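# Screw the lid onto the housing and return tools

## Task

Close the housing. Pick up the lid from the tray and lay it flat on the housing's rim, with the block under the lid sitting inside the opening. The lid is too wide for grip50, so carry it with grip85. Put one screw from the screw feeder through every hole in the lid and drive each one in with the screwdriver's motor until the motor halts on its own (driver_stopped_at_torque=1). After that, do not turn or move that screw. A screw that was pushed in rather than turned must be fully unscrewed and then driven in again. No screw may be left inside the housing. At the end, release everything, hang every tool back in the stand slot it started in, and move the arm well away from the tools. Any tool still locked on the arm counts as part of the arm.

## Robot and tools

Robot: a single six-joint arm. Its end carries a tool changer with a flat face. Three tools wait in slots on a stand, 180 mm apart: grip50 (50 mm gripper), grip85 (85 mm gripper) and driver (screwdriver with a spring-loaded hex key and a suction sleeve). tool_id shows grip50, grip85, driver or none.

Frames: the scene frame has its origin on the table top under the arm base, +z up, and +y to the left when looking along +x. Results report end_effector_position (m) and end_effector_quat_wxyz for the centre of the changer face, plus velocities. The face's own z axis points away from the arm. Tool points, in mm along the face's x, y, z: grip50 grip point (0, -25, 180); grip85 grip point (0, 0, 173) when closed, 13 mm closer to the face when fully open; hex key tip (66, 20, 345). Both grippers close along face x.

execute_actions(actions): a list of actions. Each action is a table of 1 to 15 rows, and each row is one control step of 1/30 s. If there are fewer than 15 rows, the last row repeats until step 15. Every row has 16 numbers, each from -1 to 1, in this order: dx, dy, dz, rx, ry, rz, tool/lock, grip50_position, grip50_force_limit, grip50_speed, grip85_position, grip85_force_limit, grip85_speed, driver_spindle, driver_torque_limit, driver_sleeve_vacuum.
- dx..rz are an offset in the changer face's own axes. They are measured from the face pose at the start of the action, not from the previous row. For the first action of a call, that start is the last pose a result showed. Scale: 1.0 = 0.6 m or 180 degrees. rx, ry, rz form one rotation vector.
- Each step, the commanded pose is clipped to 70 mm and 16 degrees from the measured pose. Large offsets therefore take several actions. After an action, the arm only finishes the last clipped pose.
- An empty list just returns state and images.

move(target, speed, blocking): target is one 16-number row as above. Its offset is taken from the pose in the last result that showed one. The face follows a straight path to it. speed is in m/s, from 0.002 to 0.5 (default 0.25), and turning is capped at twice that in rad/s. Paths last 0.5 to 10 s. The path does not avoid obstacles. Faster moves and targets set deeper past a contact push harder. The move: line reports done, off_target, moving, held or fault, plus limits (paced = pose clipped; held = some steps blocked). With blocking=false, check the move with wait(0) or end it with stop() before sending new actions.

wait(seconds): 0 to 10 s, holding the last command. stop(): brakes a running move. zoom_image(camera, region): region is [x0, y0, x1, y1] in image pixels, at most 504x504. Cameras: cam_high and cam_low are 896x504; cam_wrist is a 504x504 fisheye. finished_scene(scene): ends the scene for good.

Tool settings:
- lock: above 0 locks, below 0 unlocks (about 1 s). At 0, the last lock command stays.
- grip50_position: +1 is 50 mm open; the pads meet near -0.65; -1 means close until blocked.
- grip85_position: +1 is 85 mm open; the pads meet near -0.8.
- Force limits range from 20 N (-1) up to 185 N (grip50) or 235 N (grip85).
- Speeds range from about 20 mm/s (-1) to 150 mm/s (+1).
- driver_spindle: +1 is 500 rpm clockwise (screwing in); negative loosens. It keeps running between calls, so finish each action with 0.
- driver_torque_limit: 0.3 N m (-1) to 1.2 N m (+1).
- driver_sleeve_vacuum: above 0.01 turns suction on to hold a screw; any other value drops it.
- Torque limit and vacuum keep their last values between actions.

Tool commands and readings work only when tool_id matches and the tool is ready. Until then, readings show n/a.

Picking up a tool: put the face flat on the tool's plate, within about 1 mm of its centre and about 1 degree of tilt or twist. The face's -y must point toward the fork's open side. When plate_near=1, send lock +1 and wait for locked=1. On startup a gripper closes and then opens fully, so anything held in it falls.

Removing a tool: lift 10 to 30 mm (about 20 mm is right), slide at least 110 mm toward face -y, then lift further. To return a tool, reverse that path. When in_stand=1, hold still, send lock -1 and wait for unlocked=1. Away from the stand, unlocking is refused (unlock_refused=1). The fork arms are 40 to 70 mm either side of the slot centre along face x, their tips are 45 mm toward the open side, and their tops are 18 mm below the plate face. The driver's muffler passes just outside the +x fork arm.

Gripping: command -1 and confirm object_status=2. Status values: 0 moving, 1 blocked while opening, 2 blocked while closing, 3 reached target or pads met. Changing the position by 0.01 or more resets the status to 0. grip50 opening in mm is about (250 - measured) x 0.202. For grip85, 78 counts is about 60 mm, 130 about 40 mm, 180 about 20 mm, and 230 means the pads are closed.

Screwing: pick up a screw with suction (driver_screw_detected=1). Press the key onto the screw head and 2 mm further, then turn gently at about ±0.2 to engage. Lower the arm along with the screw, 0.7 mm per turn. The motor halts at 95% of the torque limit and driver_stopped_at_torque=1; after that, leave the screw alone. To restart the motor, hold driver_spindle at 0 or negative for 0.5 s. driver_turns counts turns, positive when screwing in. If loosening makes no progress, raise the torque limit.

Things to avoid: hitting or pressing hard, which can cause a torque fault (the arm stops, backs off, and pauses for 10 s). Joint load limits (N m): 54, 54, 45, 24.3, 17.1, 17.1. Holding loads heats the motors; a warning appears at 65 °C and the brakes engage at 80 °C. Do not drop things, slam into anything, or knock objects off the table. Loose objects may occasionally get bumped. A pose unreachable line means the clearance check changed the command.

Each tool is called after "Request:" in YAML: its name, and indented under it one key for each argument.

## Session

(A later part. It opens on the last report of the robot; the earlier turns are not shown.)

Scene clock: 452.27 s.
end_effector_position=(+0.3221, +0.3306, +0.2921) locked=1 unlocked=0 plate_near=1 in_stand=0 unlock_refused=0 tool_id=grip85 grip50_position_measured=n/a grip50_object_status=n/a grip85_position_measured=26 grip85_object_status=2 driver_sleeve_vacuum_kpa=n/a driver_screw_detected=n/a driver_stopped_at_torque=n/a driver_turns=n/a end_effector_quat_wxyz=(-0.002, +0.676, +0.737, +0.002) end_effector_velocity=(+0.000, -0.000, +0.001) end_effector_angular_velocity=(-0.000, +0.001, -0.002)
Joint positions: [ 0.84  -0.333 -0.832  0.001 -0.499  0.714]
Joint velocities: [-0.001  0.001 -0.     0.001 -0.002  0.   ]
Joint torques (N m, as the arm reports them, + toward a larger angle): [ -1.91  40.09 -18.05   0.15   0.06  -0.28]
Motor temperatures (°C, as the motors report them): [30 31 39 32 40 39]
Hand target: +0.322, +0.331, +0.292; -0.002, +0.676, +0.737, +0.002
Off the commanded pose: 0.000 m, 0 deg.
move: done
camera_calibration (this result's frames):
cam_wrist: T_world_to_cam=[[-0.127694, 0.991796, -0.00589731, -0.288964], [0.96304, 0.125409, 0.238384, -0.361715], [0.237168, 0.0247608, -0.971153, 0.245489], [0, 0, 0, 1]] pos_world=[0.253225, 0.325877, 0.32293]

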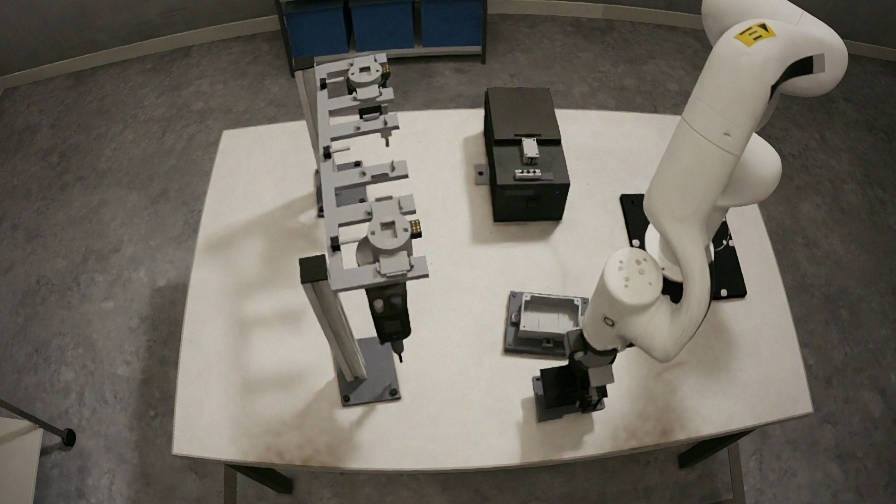

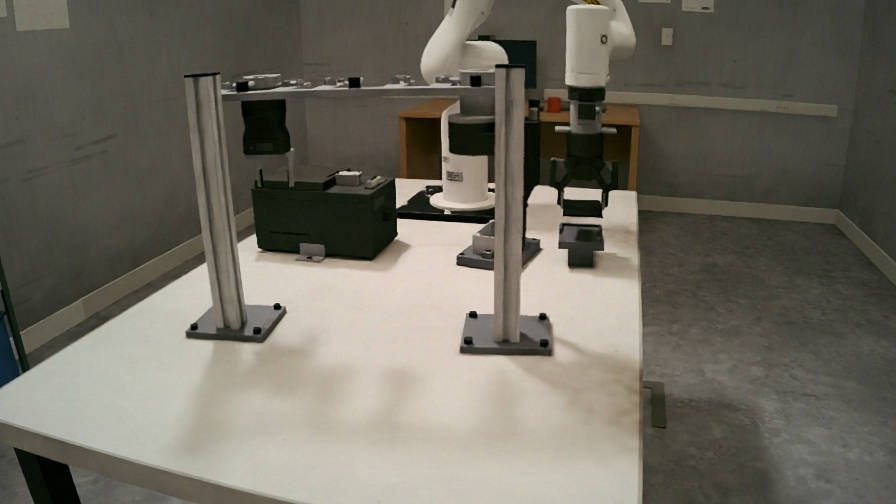

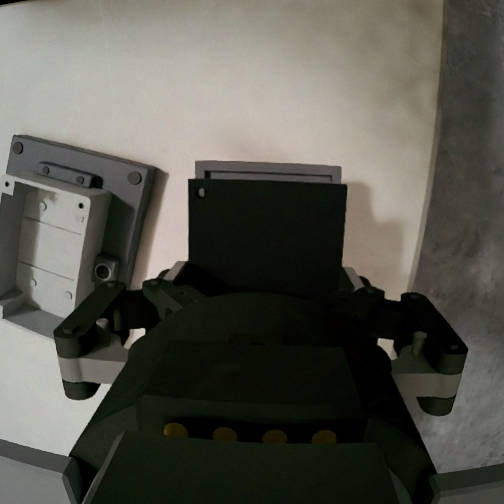

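Request:
move:
  target: [-0.2853,0.011,0,0,0,0.061,0,1,0,0,-1,-0.4,-0.6,0,0,0]
  speed: 0.15

Scene clock: 469.07 s.
end_effector_position=(+0.3432, +0.1608, +0.2913) locked=1 unlocked=0 plate_near=1 in_stand=0 unlock_refused=0 tool_id=grip85 grip50_position_measured=n/a grip50_object_status=n/a grip85_position_measured=26 grip85_object_status=2 driver_sleeve_vacuum_kpa=n/a driver_screw_detected=n/a driver_stopped_at_torque=n/a driver_turns=n/a end_effector_quat_wxyz=(-0.002, +0.744, +0.669, +0.002) end_effector_velocity=(+0.000, -0.001, -0.000) end_effector_angular_velocity=(-0.000, +0.002, -0.001)
Joint positions: [ 0.482 -0.154 -0.603 -0.    -0.448  0.549]
Joint velocities: [-0.003  0.001  0.001  0.001 -0.001 -0.003]
Joint torques (N m, as the arm reports them, + toward a larger angle): [ -1.34  28.42 -17.2   -0.35  -0.03  -0.29]
Motor temperatures (°C, as the motors report them): [30 31 39 32 40 39]
Hand target: +0.343, +0.161, +0.291; -0.002, +0.744, +0.668, +0.002
Off the commanded pose: 0.000 m, 0 deg.
move: done
camera_calibration (this result's frames):
cam_wrist: T_world_to_cam=[[0.0633324, 0.997974, -0.00602263, -0.184325], [0.969414, -0.0600839, 0.237962, -0.332722], [0.237118, -0.0209091, -0.971256, 0.25131], [0, 0, 0, 1]] pos_world=[0.27463, 0.169215, 0.322152]

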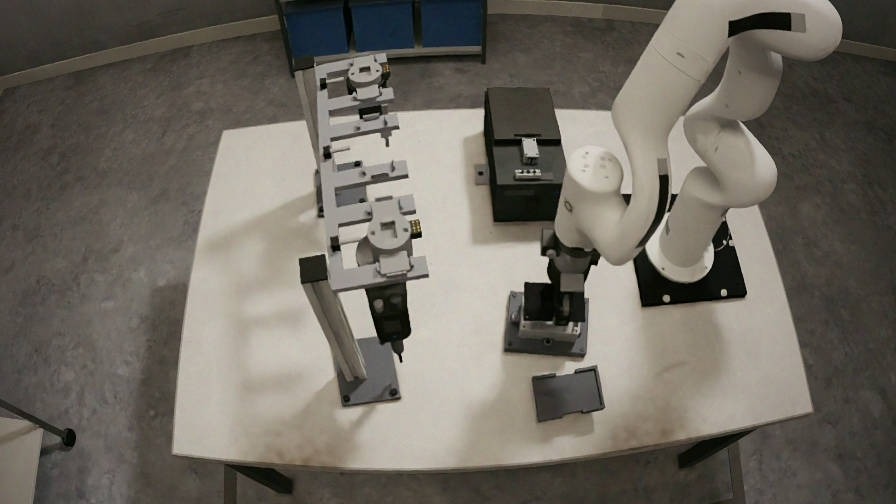

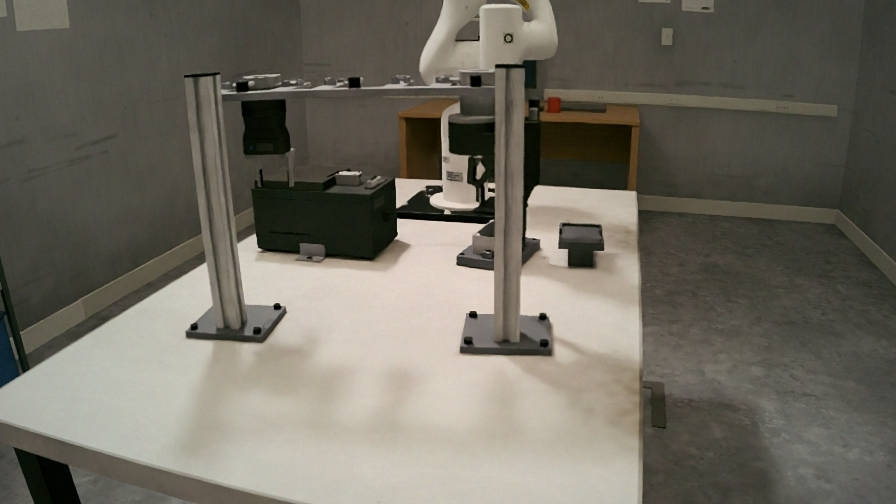

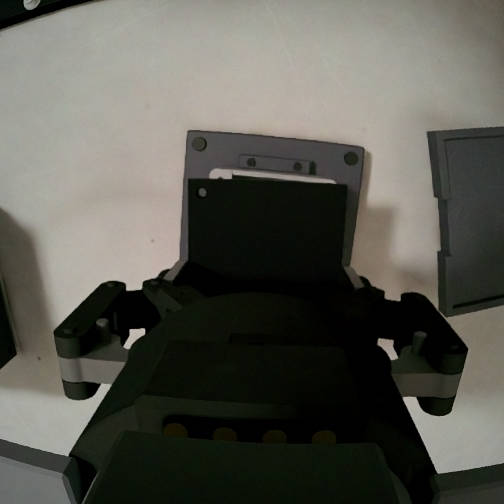

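Request:
zoom_image:
  camera: "cam_wrist"
  region: [160,110,390,280]

Region (160, 110, 390, 280) of cam_wrist's 504x504 image, scaled by 2.191, with more detail than that image has; it fills the top 373 rows of this view, and the rest is white.

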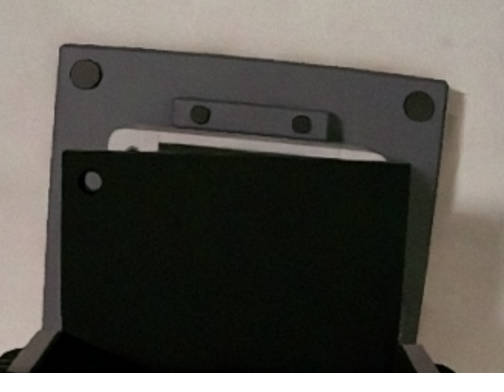

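Request:
move:
  target: [0,0,0.04,0,0,0.018,0,1,0,0,-1,-0.4,-0.6,0,0,0]
  speed: 0.06

Request:
zoom_image:
  camera: "cam_wrist"
  region: [150,110,390,290]

Request:
zoom_image:
  camera: "cam_high"
  region: [490,260,620,370]

Scene clock: 490.77 s.
end_effector_position=(+0.3432, +0.1609, +0.2675) locked=1 unlocked=0 plate_near=1 in_stand=0 unlock_refused=0 tool_id=grip85 grip50_position_measured=n/a grip50_object_status=n/a grip85_position_measured=26 grip85_object_status=2 driver_sleeve_vacuum_kpa=n/a driver_screw_detected=n/a driver_stopped_at_torque=n/a driver_turns=n/a end_effector_quat_wxyz=(-0.002, +0.762, +0.647, +0.002) end_effector_velocity=(+0.001, +0.000, -0.000) end_effector_angular_velocity=(+0.001, -0.003, -0.003)
Joint positions: [ 0.482 -0.21  -0.594 -0.001 -0.384  0.605]
Joint velocities: [-0.    -0.001 -0.001 -0.002  0.003  0.004]
Joint torques (N m, as the arm reports them, + toward a larger angle): [ -2.76  27.73 -15.74   0.1    0.02  -0.31]
Motor temperatures (°C, as the motors report them): [30 31 39 32 40 39]
Hand target: +0.343, +0.161, +0.267; -0.002, +0.762, +0.647, +0.002
Off the commanded pose: 0.000 m, 0 deg.
move: done
camera_calibration (this result's frames):
cam_wrist: T_world_to_cam=[[0.119499, 0.992817, -0.00594429, -0.203065], [0.964519, -0.114669, 0.237811, -0.316596], [0.235421, -0.0341515, -0.971293, 0.230839], [0, 0, 0, 1]] pos_world=[0.275285, 0.173186, 0.298295]

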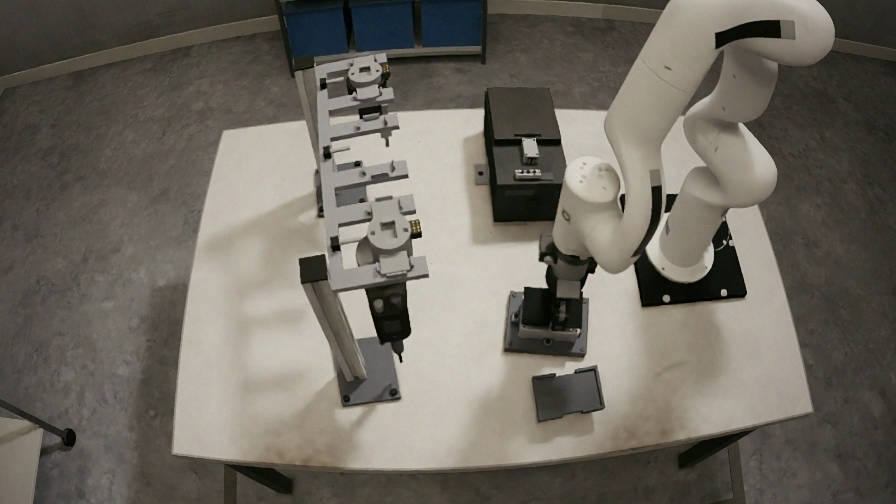

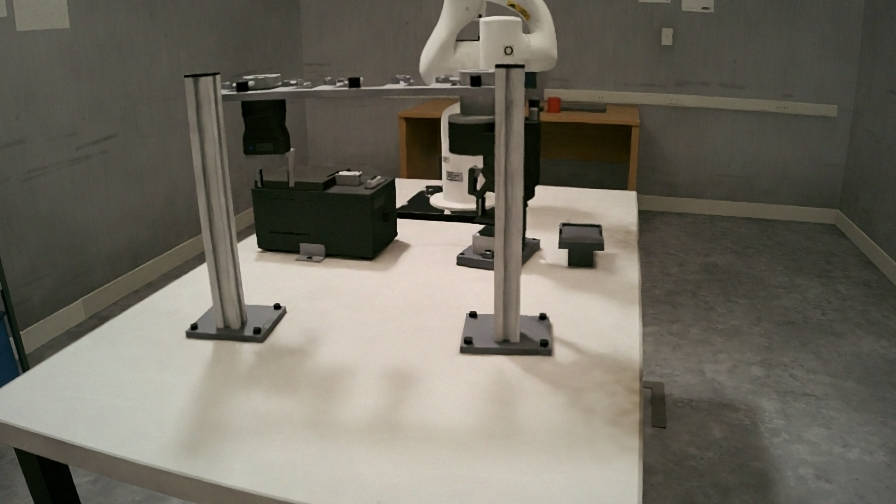

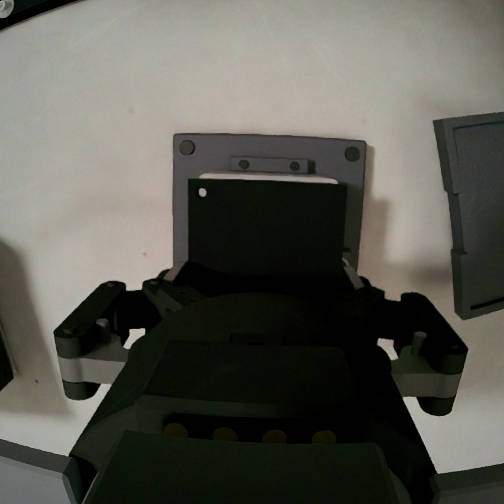

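Region (150, 110, 390, 290) of cam_wrist's 504x504 image, scaled by 2.100, with more detail than that image has; it fills the top 378 rows of this view, and the rest is white.

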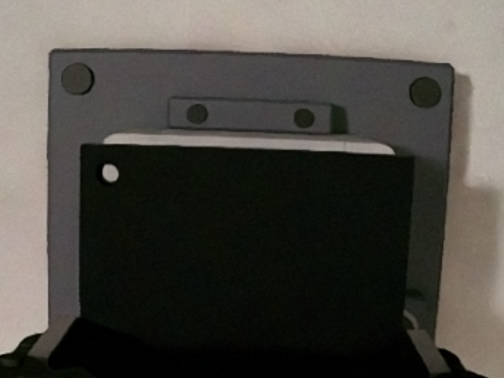

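Region (490, 260, 620, 370) of cam_high's 896x504 image, scaled by 3.877, with more detail than that image has; it fills the top 426 rows of this view, and the rest is white.

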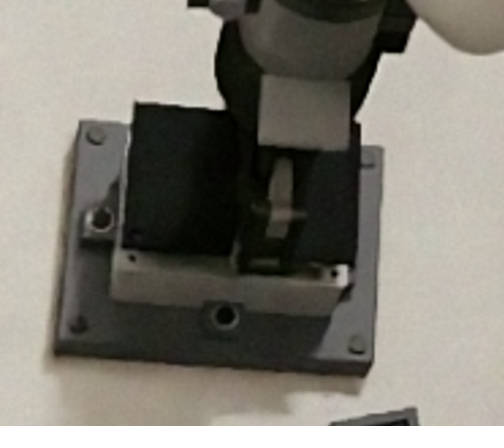

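Request:
move:
  target: [0,0,0.025,0,0,0,0,1,0,0,-1,-0.4,-0.6,0,0,0]
  speed: 0.04

Request:
zoom_image:
  camera: "cam_wrist"
  region: [170,150,370,290]

Request:
zoom_image:
  camera: "cam_high"
  region: [490,260,620,370]

Scene clock: 505.83 s.
end_effector_position=(+0.3433, +0.1610, +0.2525) locked=1 unlocked=0 plate_near=1 in_stand=0 unlock_refused=0 tool_id=grip85 grip50_position_measured=n/a grip50_object_status=n/a grip85_position_measured=26 grip85_object_status=2 driver_sleeve_vacuum_kpa=n/a driver_screw_detected=n/a driver_stopped_at_torque=n/a driver_turns=n/a end_effector_quat_wxyz=(-0.002, +0.762, +0.647, +0.002) end_effector_velocity=(+0.000, +0.000, -0.001) end_effector_angular_velocity=(-0.000, +0.000, -0.000)
Joint positions: [ 0.482 -0.246 -0.59  -0.001 -0.343  0.605]
Joint velocities: [ 0.    -0.002 -0.    -0.     0.002  0.001]
Joint torques (N m, as the arm reports them, + toward a larger angle): [ -1.74  30.11 -15.67  -0.16   0.02  -0.22]
Motor temperatures (°C, as the motors report them): [30 31 39 32 40 39]
Hand target: +0.343, +0.161, +0.252; -0.002, +0.762, +0.647, +0.002
Off the commanded pose: 0.000 m, 0 deg.
move: done
camera_calibration (this result's frames):
cam_wrist: T_world_to_cam=[[0.119526, 0.992813, -0.00596095, -0.203236], [0.964495, -0.114688, 0.2379, -0.313086], [0.235507, -0.0341845, -0.971271, 0.216325], [0, 0, 0, 1]] pos_world=[0.275315, 0.173263, 0.283382]

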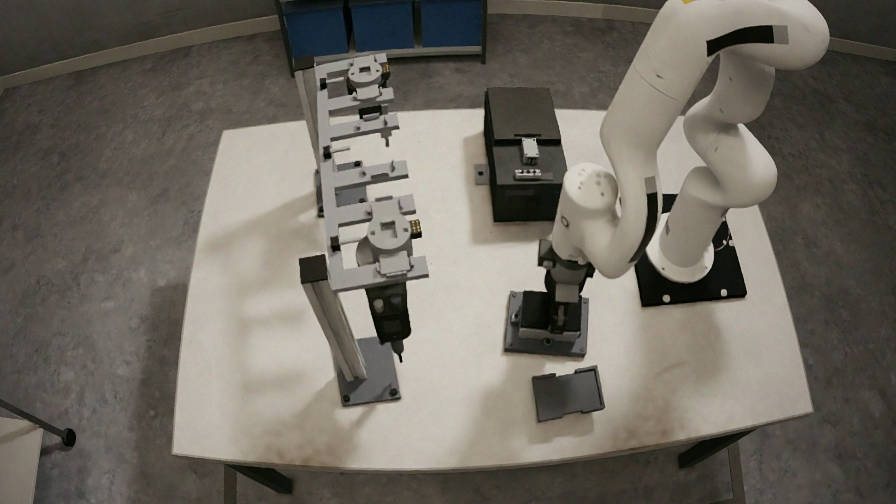

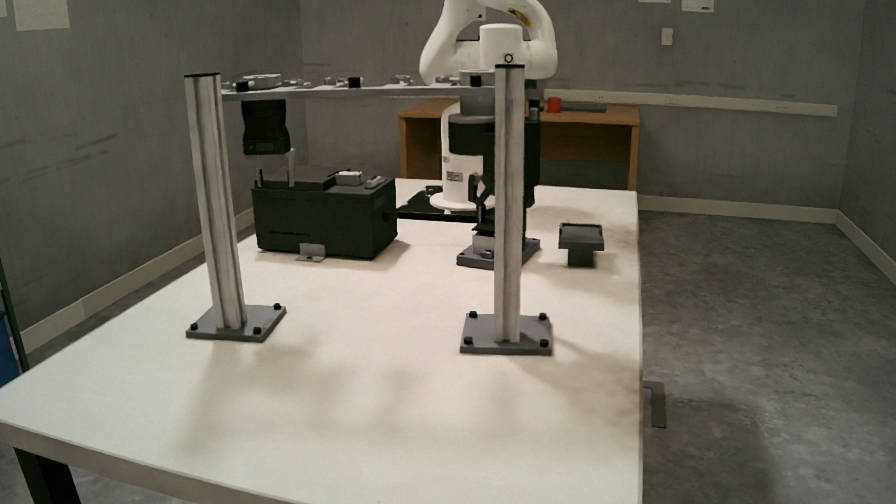

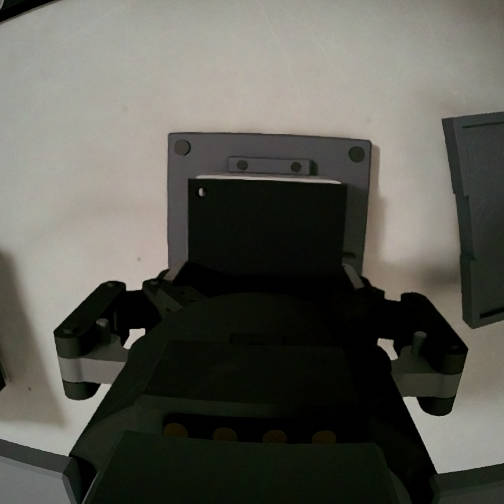

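Region (170, 150, 370, 290) of cam_wrist's 504x504 image, scaled by 2.520, with more detail than that image has; it fills the top 353 rows of this view, and the rest is white.

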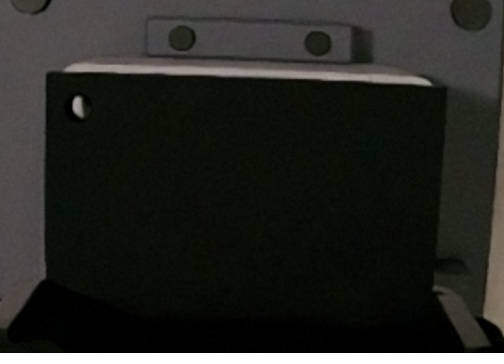

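Region (490, 260, 620, 370) of cam_high's 896x504 image, scaled by 3.877, with more detail than that image has; it fills the top 426 rows of this view, and the rest is white.

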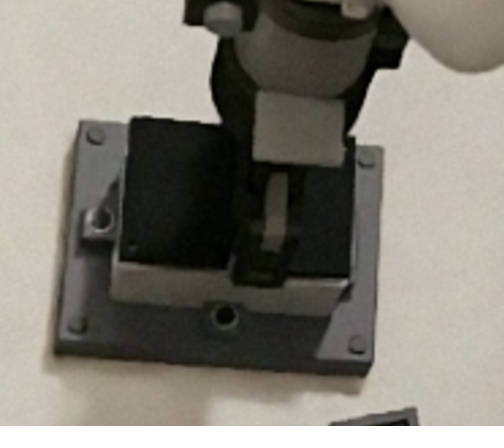

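Request:
move:
  target: [0,0.0025,0.008,0,0,0,0,1,0,0,-1,-0.4,-0.6,0,0,0]
  speed: 0.03

Request:
zoom_image:
  camera: "cam_wrist"
  region: [170,150,370,290]

Request:
zoom_image:
  camera: "cam_high"
  region: [490,260,620,370]

Scene clock: 545.87 s.
end_effector_position=(+0.3447, +0.1607, +0.2478) locked=1 unlocked=0 plate_near=1 in_stand=0 unlock_refused=0 tool_id=grip85 grip50_position_measured=n/a grip50_object_status=n/a grip85_position_measured=26 grip85_object_status=2 driver_sleeve_vacuum_kpa=n/a driver_screw_detected=n/a driver_stopped_at_torque=n/a driver_turns=n/a end_effector_quat_wxyz=(-0.002, +0.762, +0.647, +0.002) end_effector_velocity=(+0.000, -0.000, -0.000) end_effector_angular_velocity=(+0.000, -0.001, -0.001)
Joint positions: [ 0.479 -0.26  -0.592 -0.001 -0.331  0.603]
Joint velocities: [-0.001 -0.002 -0.     0.     0.002 -0.   ]
Joint torques (N m, as the arm reports them, + toward a larger angle): [ -0.92  30.98 -15.84  -0.22  -0.04  -0.34]
Motor temperatures (°C, as the motors report them): [30 31 39 32 40 39]
Hand target: +0.345, +0.161, +0.248; -0.002, +0.762, +0.647, +0.002
Off the commanded pose: 0.000 m, 0 deg.
move: done
camera_calibration (this result's frames):
cam_wrist: T_world_to_cam=[[0.119536, 0.992812, -0.0059998, -0.203208], [0.964498, -0.11469, 0.237885, -0.313386], [0.235487, -0.0342226, -0.971275, 0.211369], [0, 0, 0, 1]] pos_world=[0.276776, 0.173039, 0.278628]

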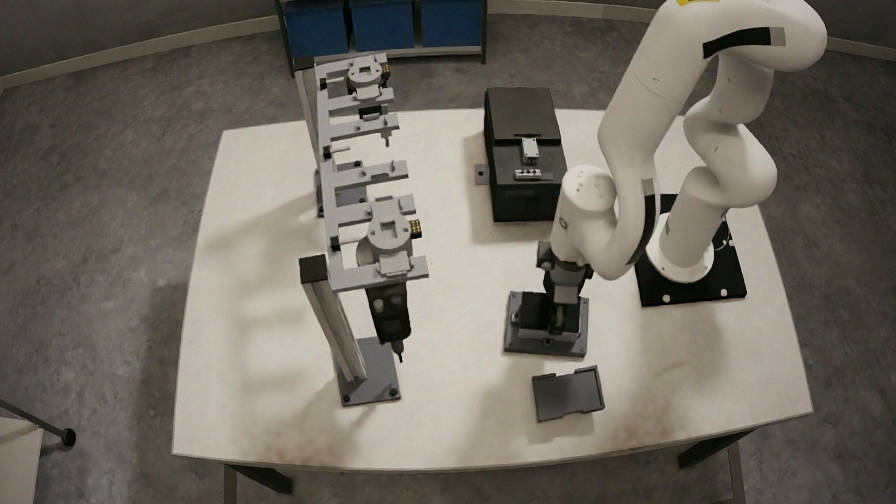

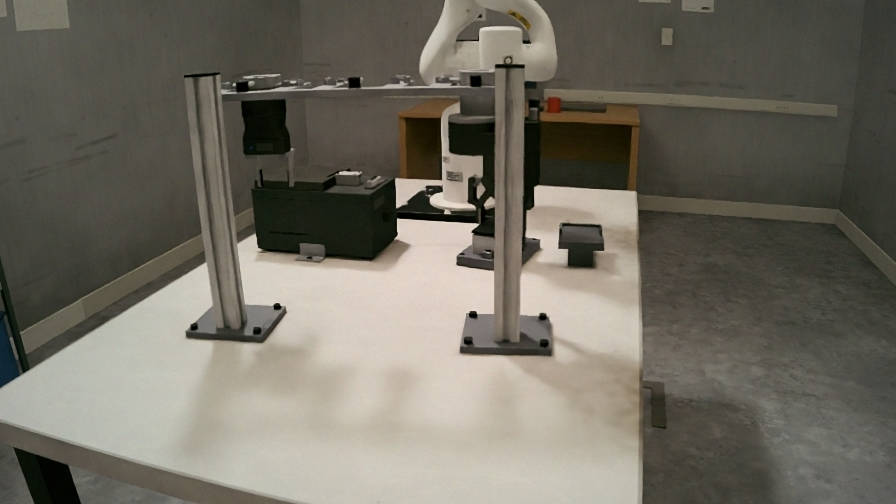

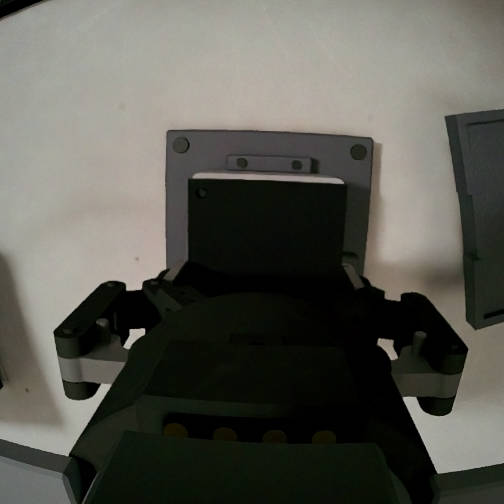

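Region (170, 150, 370, 290) of cam_wrist's 504x504 image, scaled by 2.520, with more detail than that image has; it fills the top 353 rows of this view, and the rest is white.

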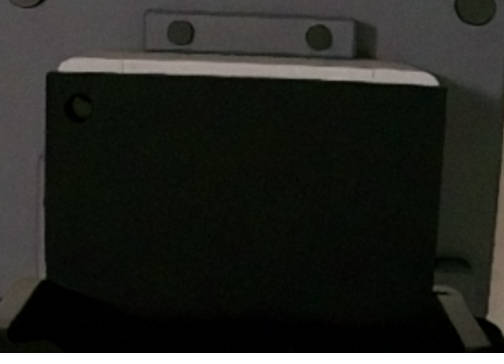

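Region (490, 260, 620, 370) of cam_high's 896x504 image, scaled by 3.877, with more detail than that image has; it fills the top 426 rows of this view, and the rest is white.

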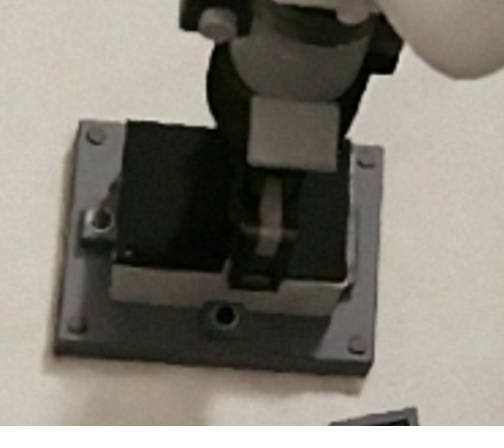

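Request:
execute_actions:
  actions:
    - [[0,-0.0008,0.0025,0,0,0,0,1,0,0,-1,-0.4,-0.6,0,0,0]]
    - [[0,0,0.0025,0,0,0,0,1,0,0,-1,-0.4,-0.6,0,0,0]]

Request:
zoom_image:
  camera: "cam_wrist"
  region: [170,150,370,290]

Scene clock: 567.97 s.
end_effector_position=(+0.3443, +0.1609, +0.2449) locked=1 unlocked=0 plate_near=1 in_stand=0 unlock_refused=0 tool_id=grip85 grip50_position_measured=n/a grip50_object_status=n/a grip85_position_measured=26 grip85_object_status=2 driver_sleeve_vacuum_kpa=n/a driver_screw_detected=n/a driver_stopped_at_torque=n/a driver_turns=n/a end_effector_quat_wxyz=(-0.002, +0.762, +0.647, +0.002) end_effector_velocity=(-0.000, +0.000, -0.000) end_effector_angular_velocity=(+0.000, -0.001, +0.001)
Joint positions: [ 0.48  -0.267 -0.591 -0.001 -0.323  0.604]
Joint velocities: [ 0.001 -0.001  0.     0.     0.002 -0.001]
Joint torques (N m, as the arm reports them, + toward a larger angle): [ -3.53  27.86 -14.48  -0.29   0.47  -0.33]
Motor temperatures (°C, as the motors report them): [30 31 39 32 40 39]
Hand target: +0.344, +0.161, +0.245; -0.002, +0.762, +0.647, +0.002
Off the commanded pose: 0.000 m, 0 deg.
Step readings (end_effector_position; steps 1 to 15: 1st action; 16 to 30: 2nd action):
0: (+0.3448, +0.1607, +0.2477)
1: (+0.3448, +0.1607, +0.2477)
2: (+0.3447, +0.1608, +0.2476)
4: (+0.3445, +0.1608, +0.2469)
8: (+0.3442, +0.1608, +0.2463)
15: (+0.3443, +0.1608, +0.2463)
16: (+0.3443, +0.1608, +0.2463)
17: (+0.3443, +0.1608, +0.2461)
19: (+0.3443, +0.1609, +0.2454)
23: (+0.3443, +0.1609, +0.2450)
30: end_effector_position above
camera_calibration (this result's frames):
cam_wrist: T_world_to_cam=[[0.119527, 0.992813, -0.00598, -0.2033], [0.964489, -0.114684, 0.237924, -0.31226], [0.235528, -0.034206, -0.971265, 0.208631], [0, 0, 0, 1]] pos_world=[0.276333, 0.173164, 0.275714]

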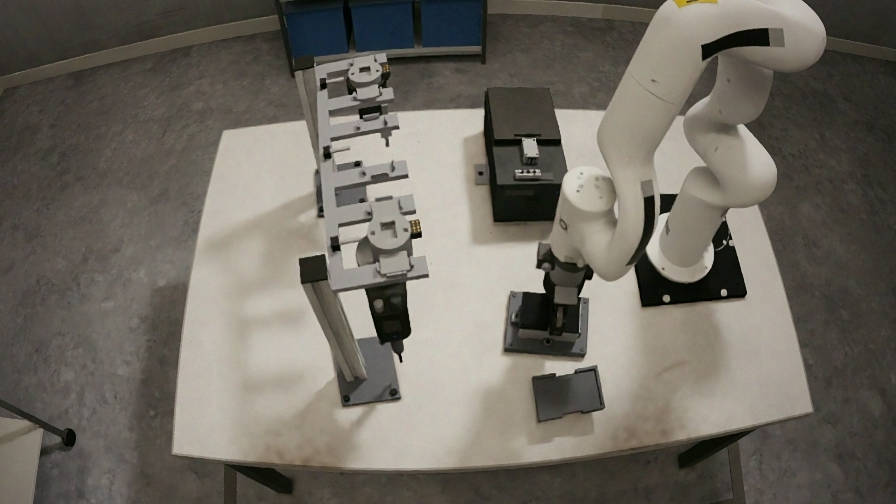

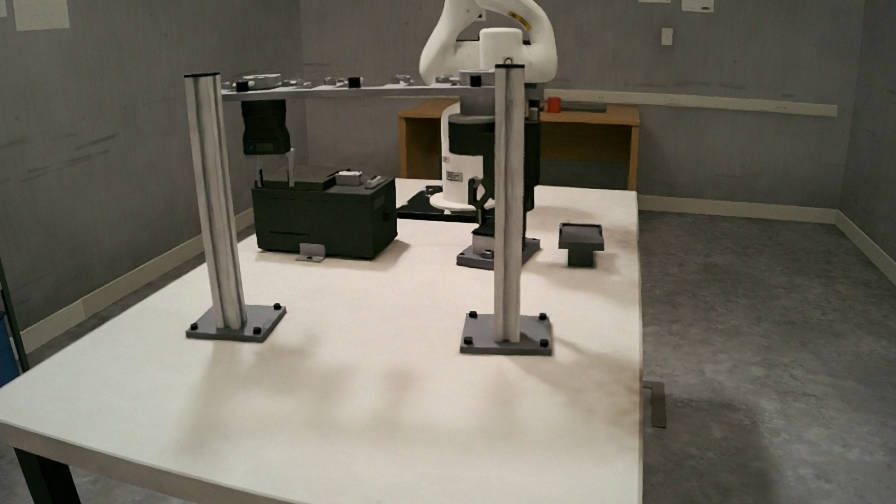

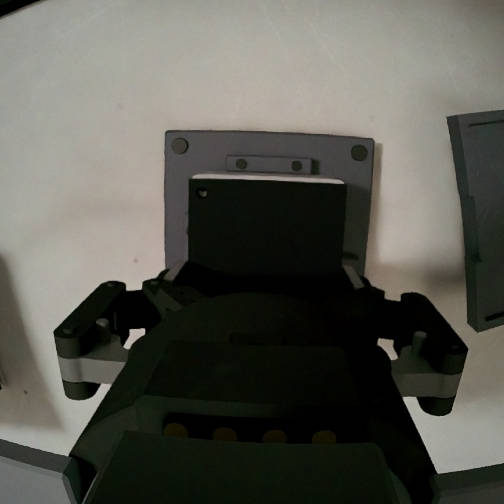

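Region (170, 150, 370, 290) of cam_wrist's 504x504 image, scaled by 2.520, with more detail than that image has; it fills the top 353 rows of this view, and the rest is white.

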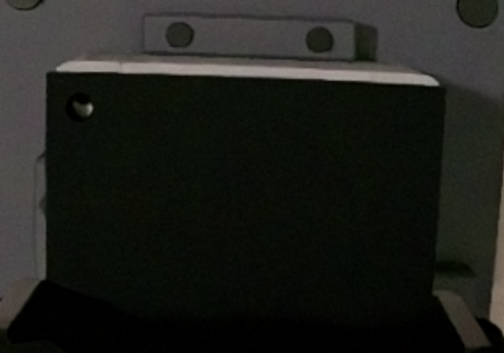

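Request:
zoom_image:
  camera: "cam_high"
  region: [500,280,600,360]

Request:
zoom_image:
  camera: "cam_low"
  region: [450,200,550,280]

Region (500, 280, 600, 360) of cam_high's 896x504 image, scaled by 5.040, with more detail than that image has; it fills the top 403 rows of this view, and the rest is white.

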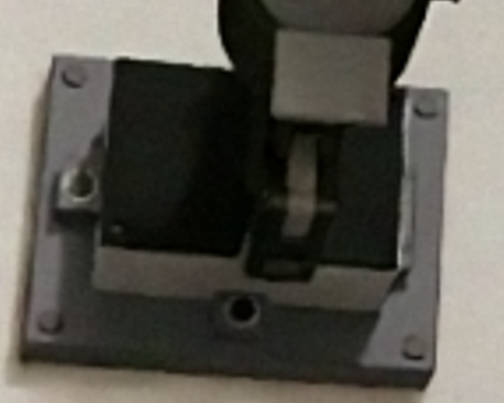

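Region (450, 200, 550, 280) of cam_low's 896x504 image, scaled by 5.040, with more detail than that image has; it fills the top 403 rows of this view, and the rest is white.

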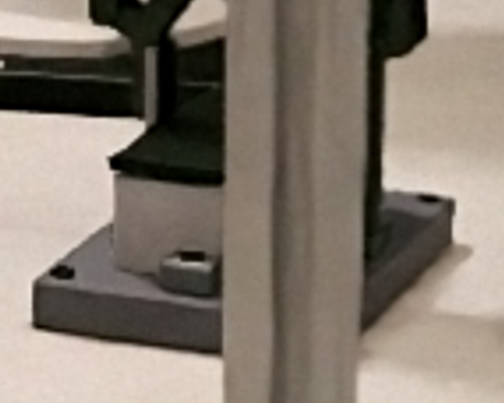

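Request:
execute_actions:
  actions:
    - [[0,-0.0005,0.0017,0,0,0,0,1,0,0,-1,-0.4,-0.6,0,0,0]]

Scene clock: 593.20 s.
end_effector_position=(+0.3441, +0.1609, +0.2442) locked=1 unlocked=0 plate_near=1 in_stand=0 unlock_refused=0 tool_id=grip85 grip50_position_measured=n/a grip50_object_status=n/a grip85_position_measured=26 grip85_object_status=2 driver_sleeve_vacuum_kpa=n/a driver_screw_detected=n/a driver_stopped_at_torque=n/a driver_turns=n/a end_effector_quat_wxyz=(-0.002, +0.762, +0.647, +0.002) end_effector_velocity=(-0.000, +0.000, -0.000) end_effector_angular_velocity=(+0.000, -0.001, +0.001)
Joint positions: [ 0.48  -0.269 -0.591 -0.001 -0.322  0.605]
Joint velocities: [ 0.001 -0.001  0.    -0.     0.002  0.001]
Joint torques (N m, as the arm reports them, + toward a larger angle): [  1.64  16.43 -10.82   0.63   2.21  -0.45]
Motor temperatures (°C, as the motors report them): [30 31 39 32 40 39]
Hand target: +0.344, +0.161, +0.244; -0.002, +0.762, +0.647, +0.002
Off the commanded pose: 0.000 m, 0 deg.
Step readings (end_effector_position):
0: (+0.3443, +0.1608, +0.2448)
1: (+0.3443, +0.1608, +0.2448)
2: (+0.3442, +0.1608, +0.2447)
4: (+0.3442, +0.1609, +0.2443)
8: (+0.3442, +0.1609, +0.2443)
15: end_effector_position above
camera_calibration (this result's frames):
cam_wrist: T_world_to_cam=[[0.11957, 0.992807, -0.00607554, -0.203339], [0.964505, -0.114706, 0.237848, -0.311935], [0.23544, -0.0342994, -0.971283, 0.208046], [0, 0, 0, 1]] pos_world=[0.276194, 0.173232, 0.275029]

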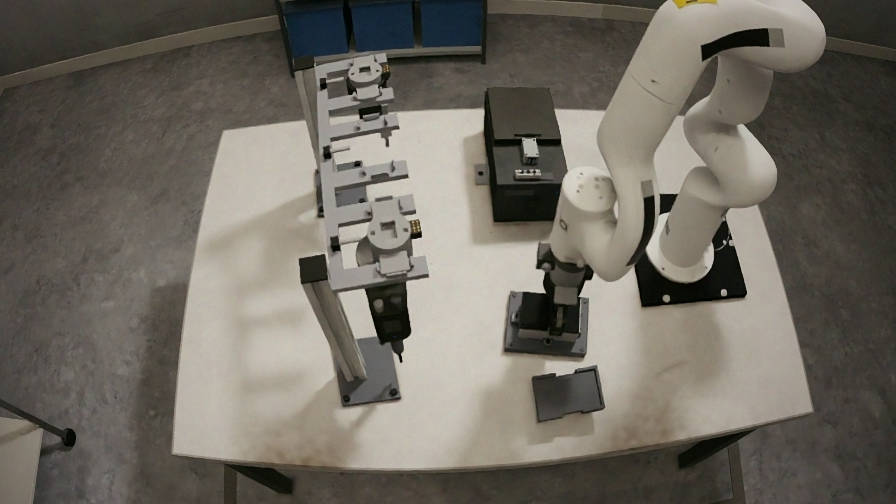

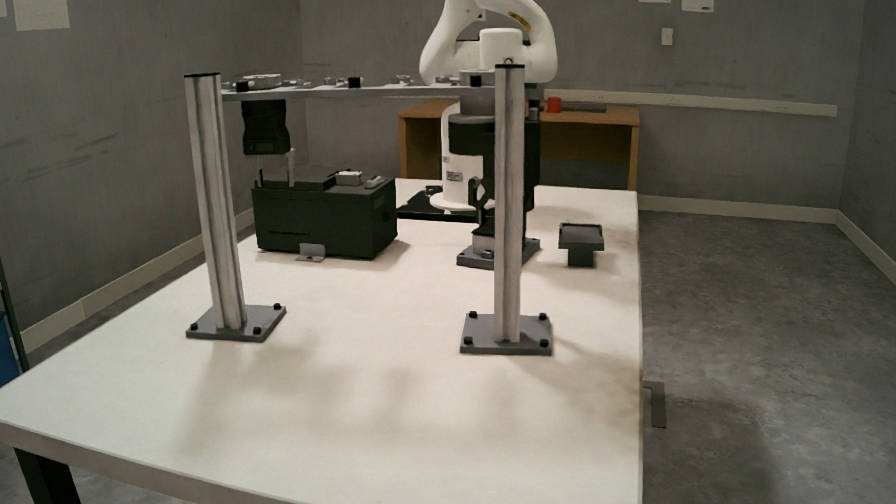

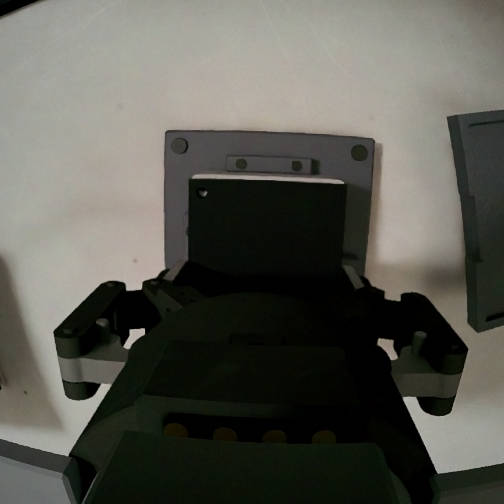

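Request:
execute_actions:
  actions:
    - [[0,0,-0.0012,0,0,0,0,1,0,0,-1,-0.4,-0.6,0,0,0]]

Request:
zoom_image:
  camera: "cam_low"
  region: [460,215,545,270]

Request:
zoom_image:
  camera: "cam_wrist"
  region: [175,160,275,240]

Scene clock: 599.43 s.
end_effector_position=(+0.3440, +0.1609, +0.2443) locked=1 unlocked=0 plate_near=1 in_stand=0 unlock_refused=0 tool_id=grip85 grip50_position_measured=n/a grip50_object_status=n/a grip85_position_measured=26 grip85_object_status=2 driver_sleeve_vacuum_kpa=n/a driver_screw_detected=n/a driver_stopped_at_torque=n/a driver_turns=n/a end_effector_quat_wxyz=(-0.002, +0.762, +0.647, +0.003) end_effector_velocity=(-0.000, +0.000, +0.001) end_effector_angular_velocity=(-0.001, +0.002, +0.001)
Joint positions: [ 0.48  -0.268 -0.59  -0.001 -0.321  0.604]
Joint velocities: [ 0.001  0.001 -0.001 -0.    -0.003 -0.001]
Joint torques (N m, as the arm reports them, + toward a larger angle): [  0.4   23.29 -12.26   0.18   0.5   -0.38]
Motor temperatures (°C, as the motors report them): [30 31 39 32 40 39]
Hand target: +0.344, +0.161, +0.245; -0.002, +0.762, +0.647, +0.002
Off the commanded pose: 0.001 m, 0 deg.
Step readings (end_effector_position):
0: (+0.3440, +0.1609, +0.2439)
1: (+0.3440, +0.1609, +0.2439)
2: (+0.3440, +0.1609, +0.2440)
4: (+0.3440, +0.1609, +0.2441)
8: (+0.3439, +0.1609, +0.2442)
15: end_effector_position above
camera_calibration (this result's frames):
cam_wrist: T_world_to_cam=[[0.119568, 0.992809, -0.00574635, -0.203344], [0.964383, -0.114765, 0.238317, -0.311888], [0.235944, -0.0340368, -0.97117, 0.207982], [0, 0, 0, 1]] pos_world=[0.27602, 0.173167, 0.275146]

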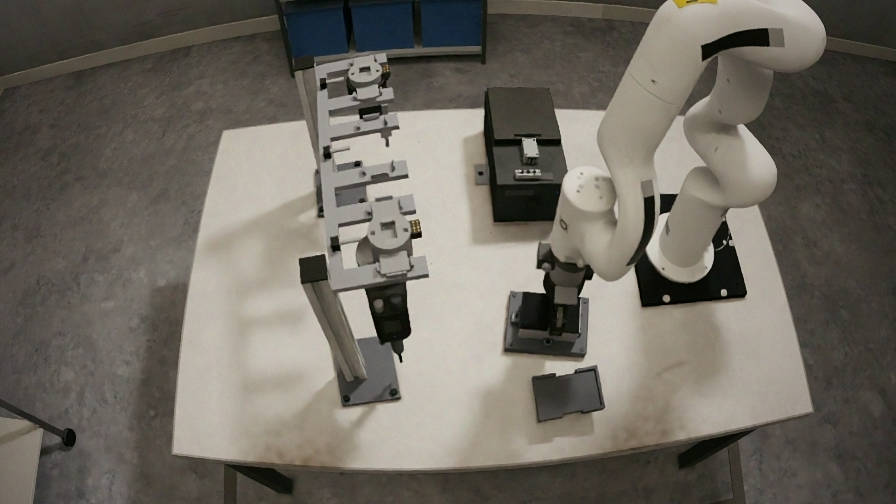

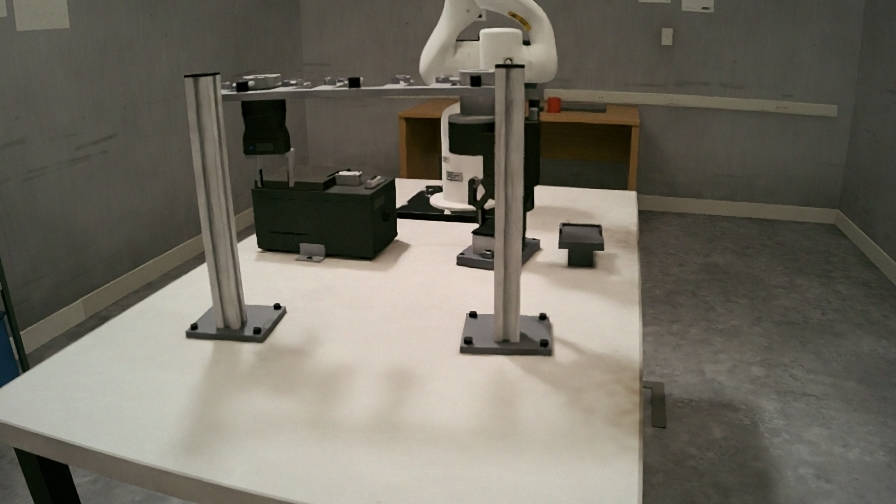

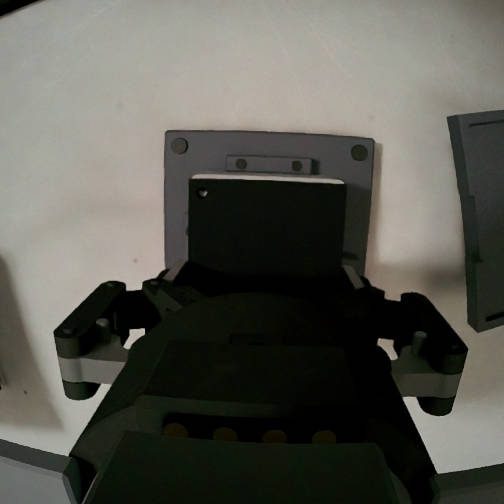

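Region (460, 215, 545, 270) of cam_low's 896x504 image, scaled by 5.929, with more detail than that image has; it fills the top 326 rows of this view, and the rest is white.

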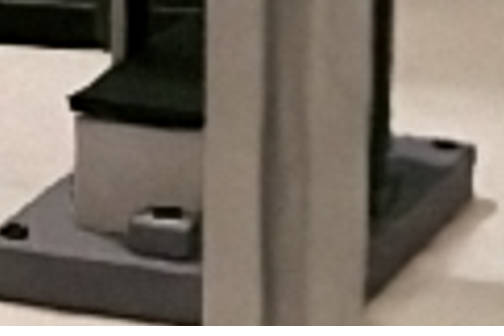

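Region (175, 160, 275, 240) of cam_wrist's 504x504 image, scaled by 5.040, with more detail than that image has; it fills the top 403 rows of this view, and the rest is white.

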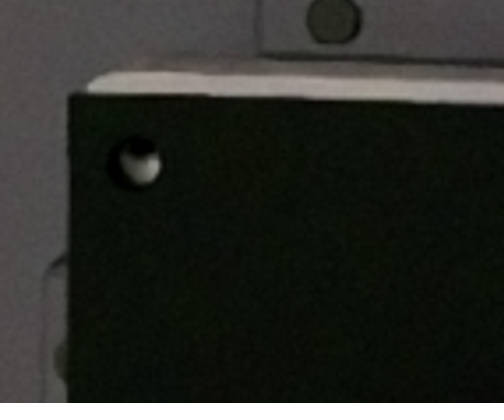

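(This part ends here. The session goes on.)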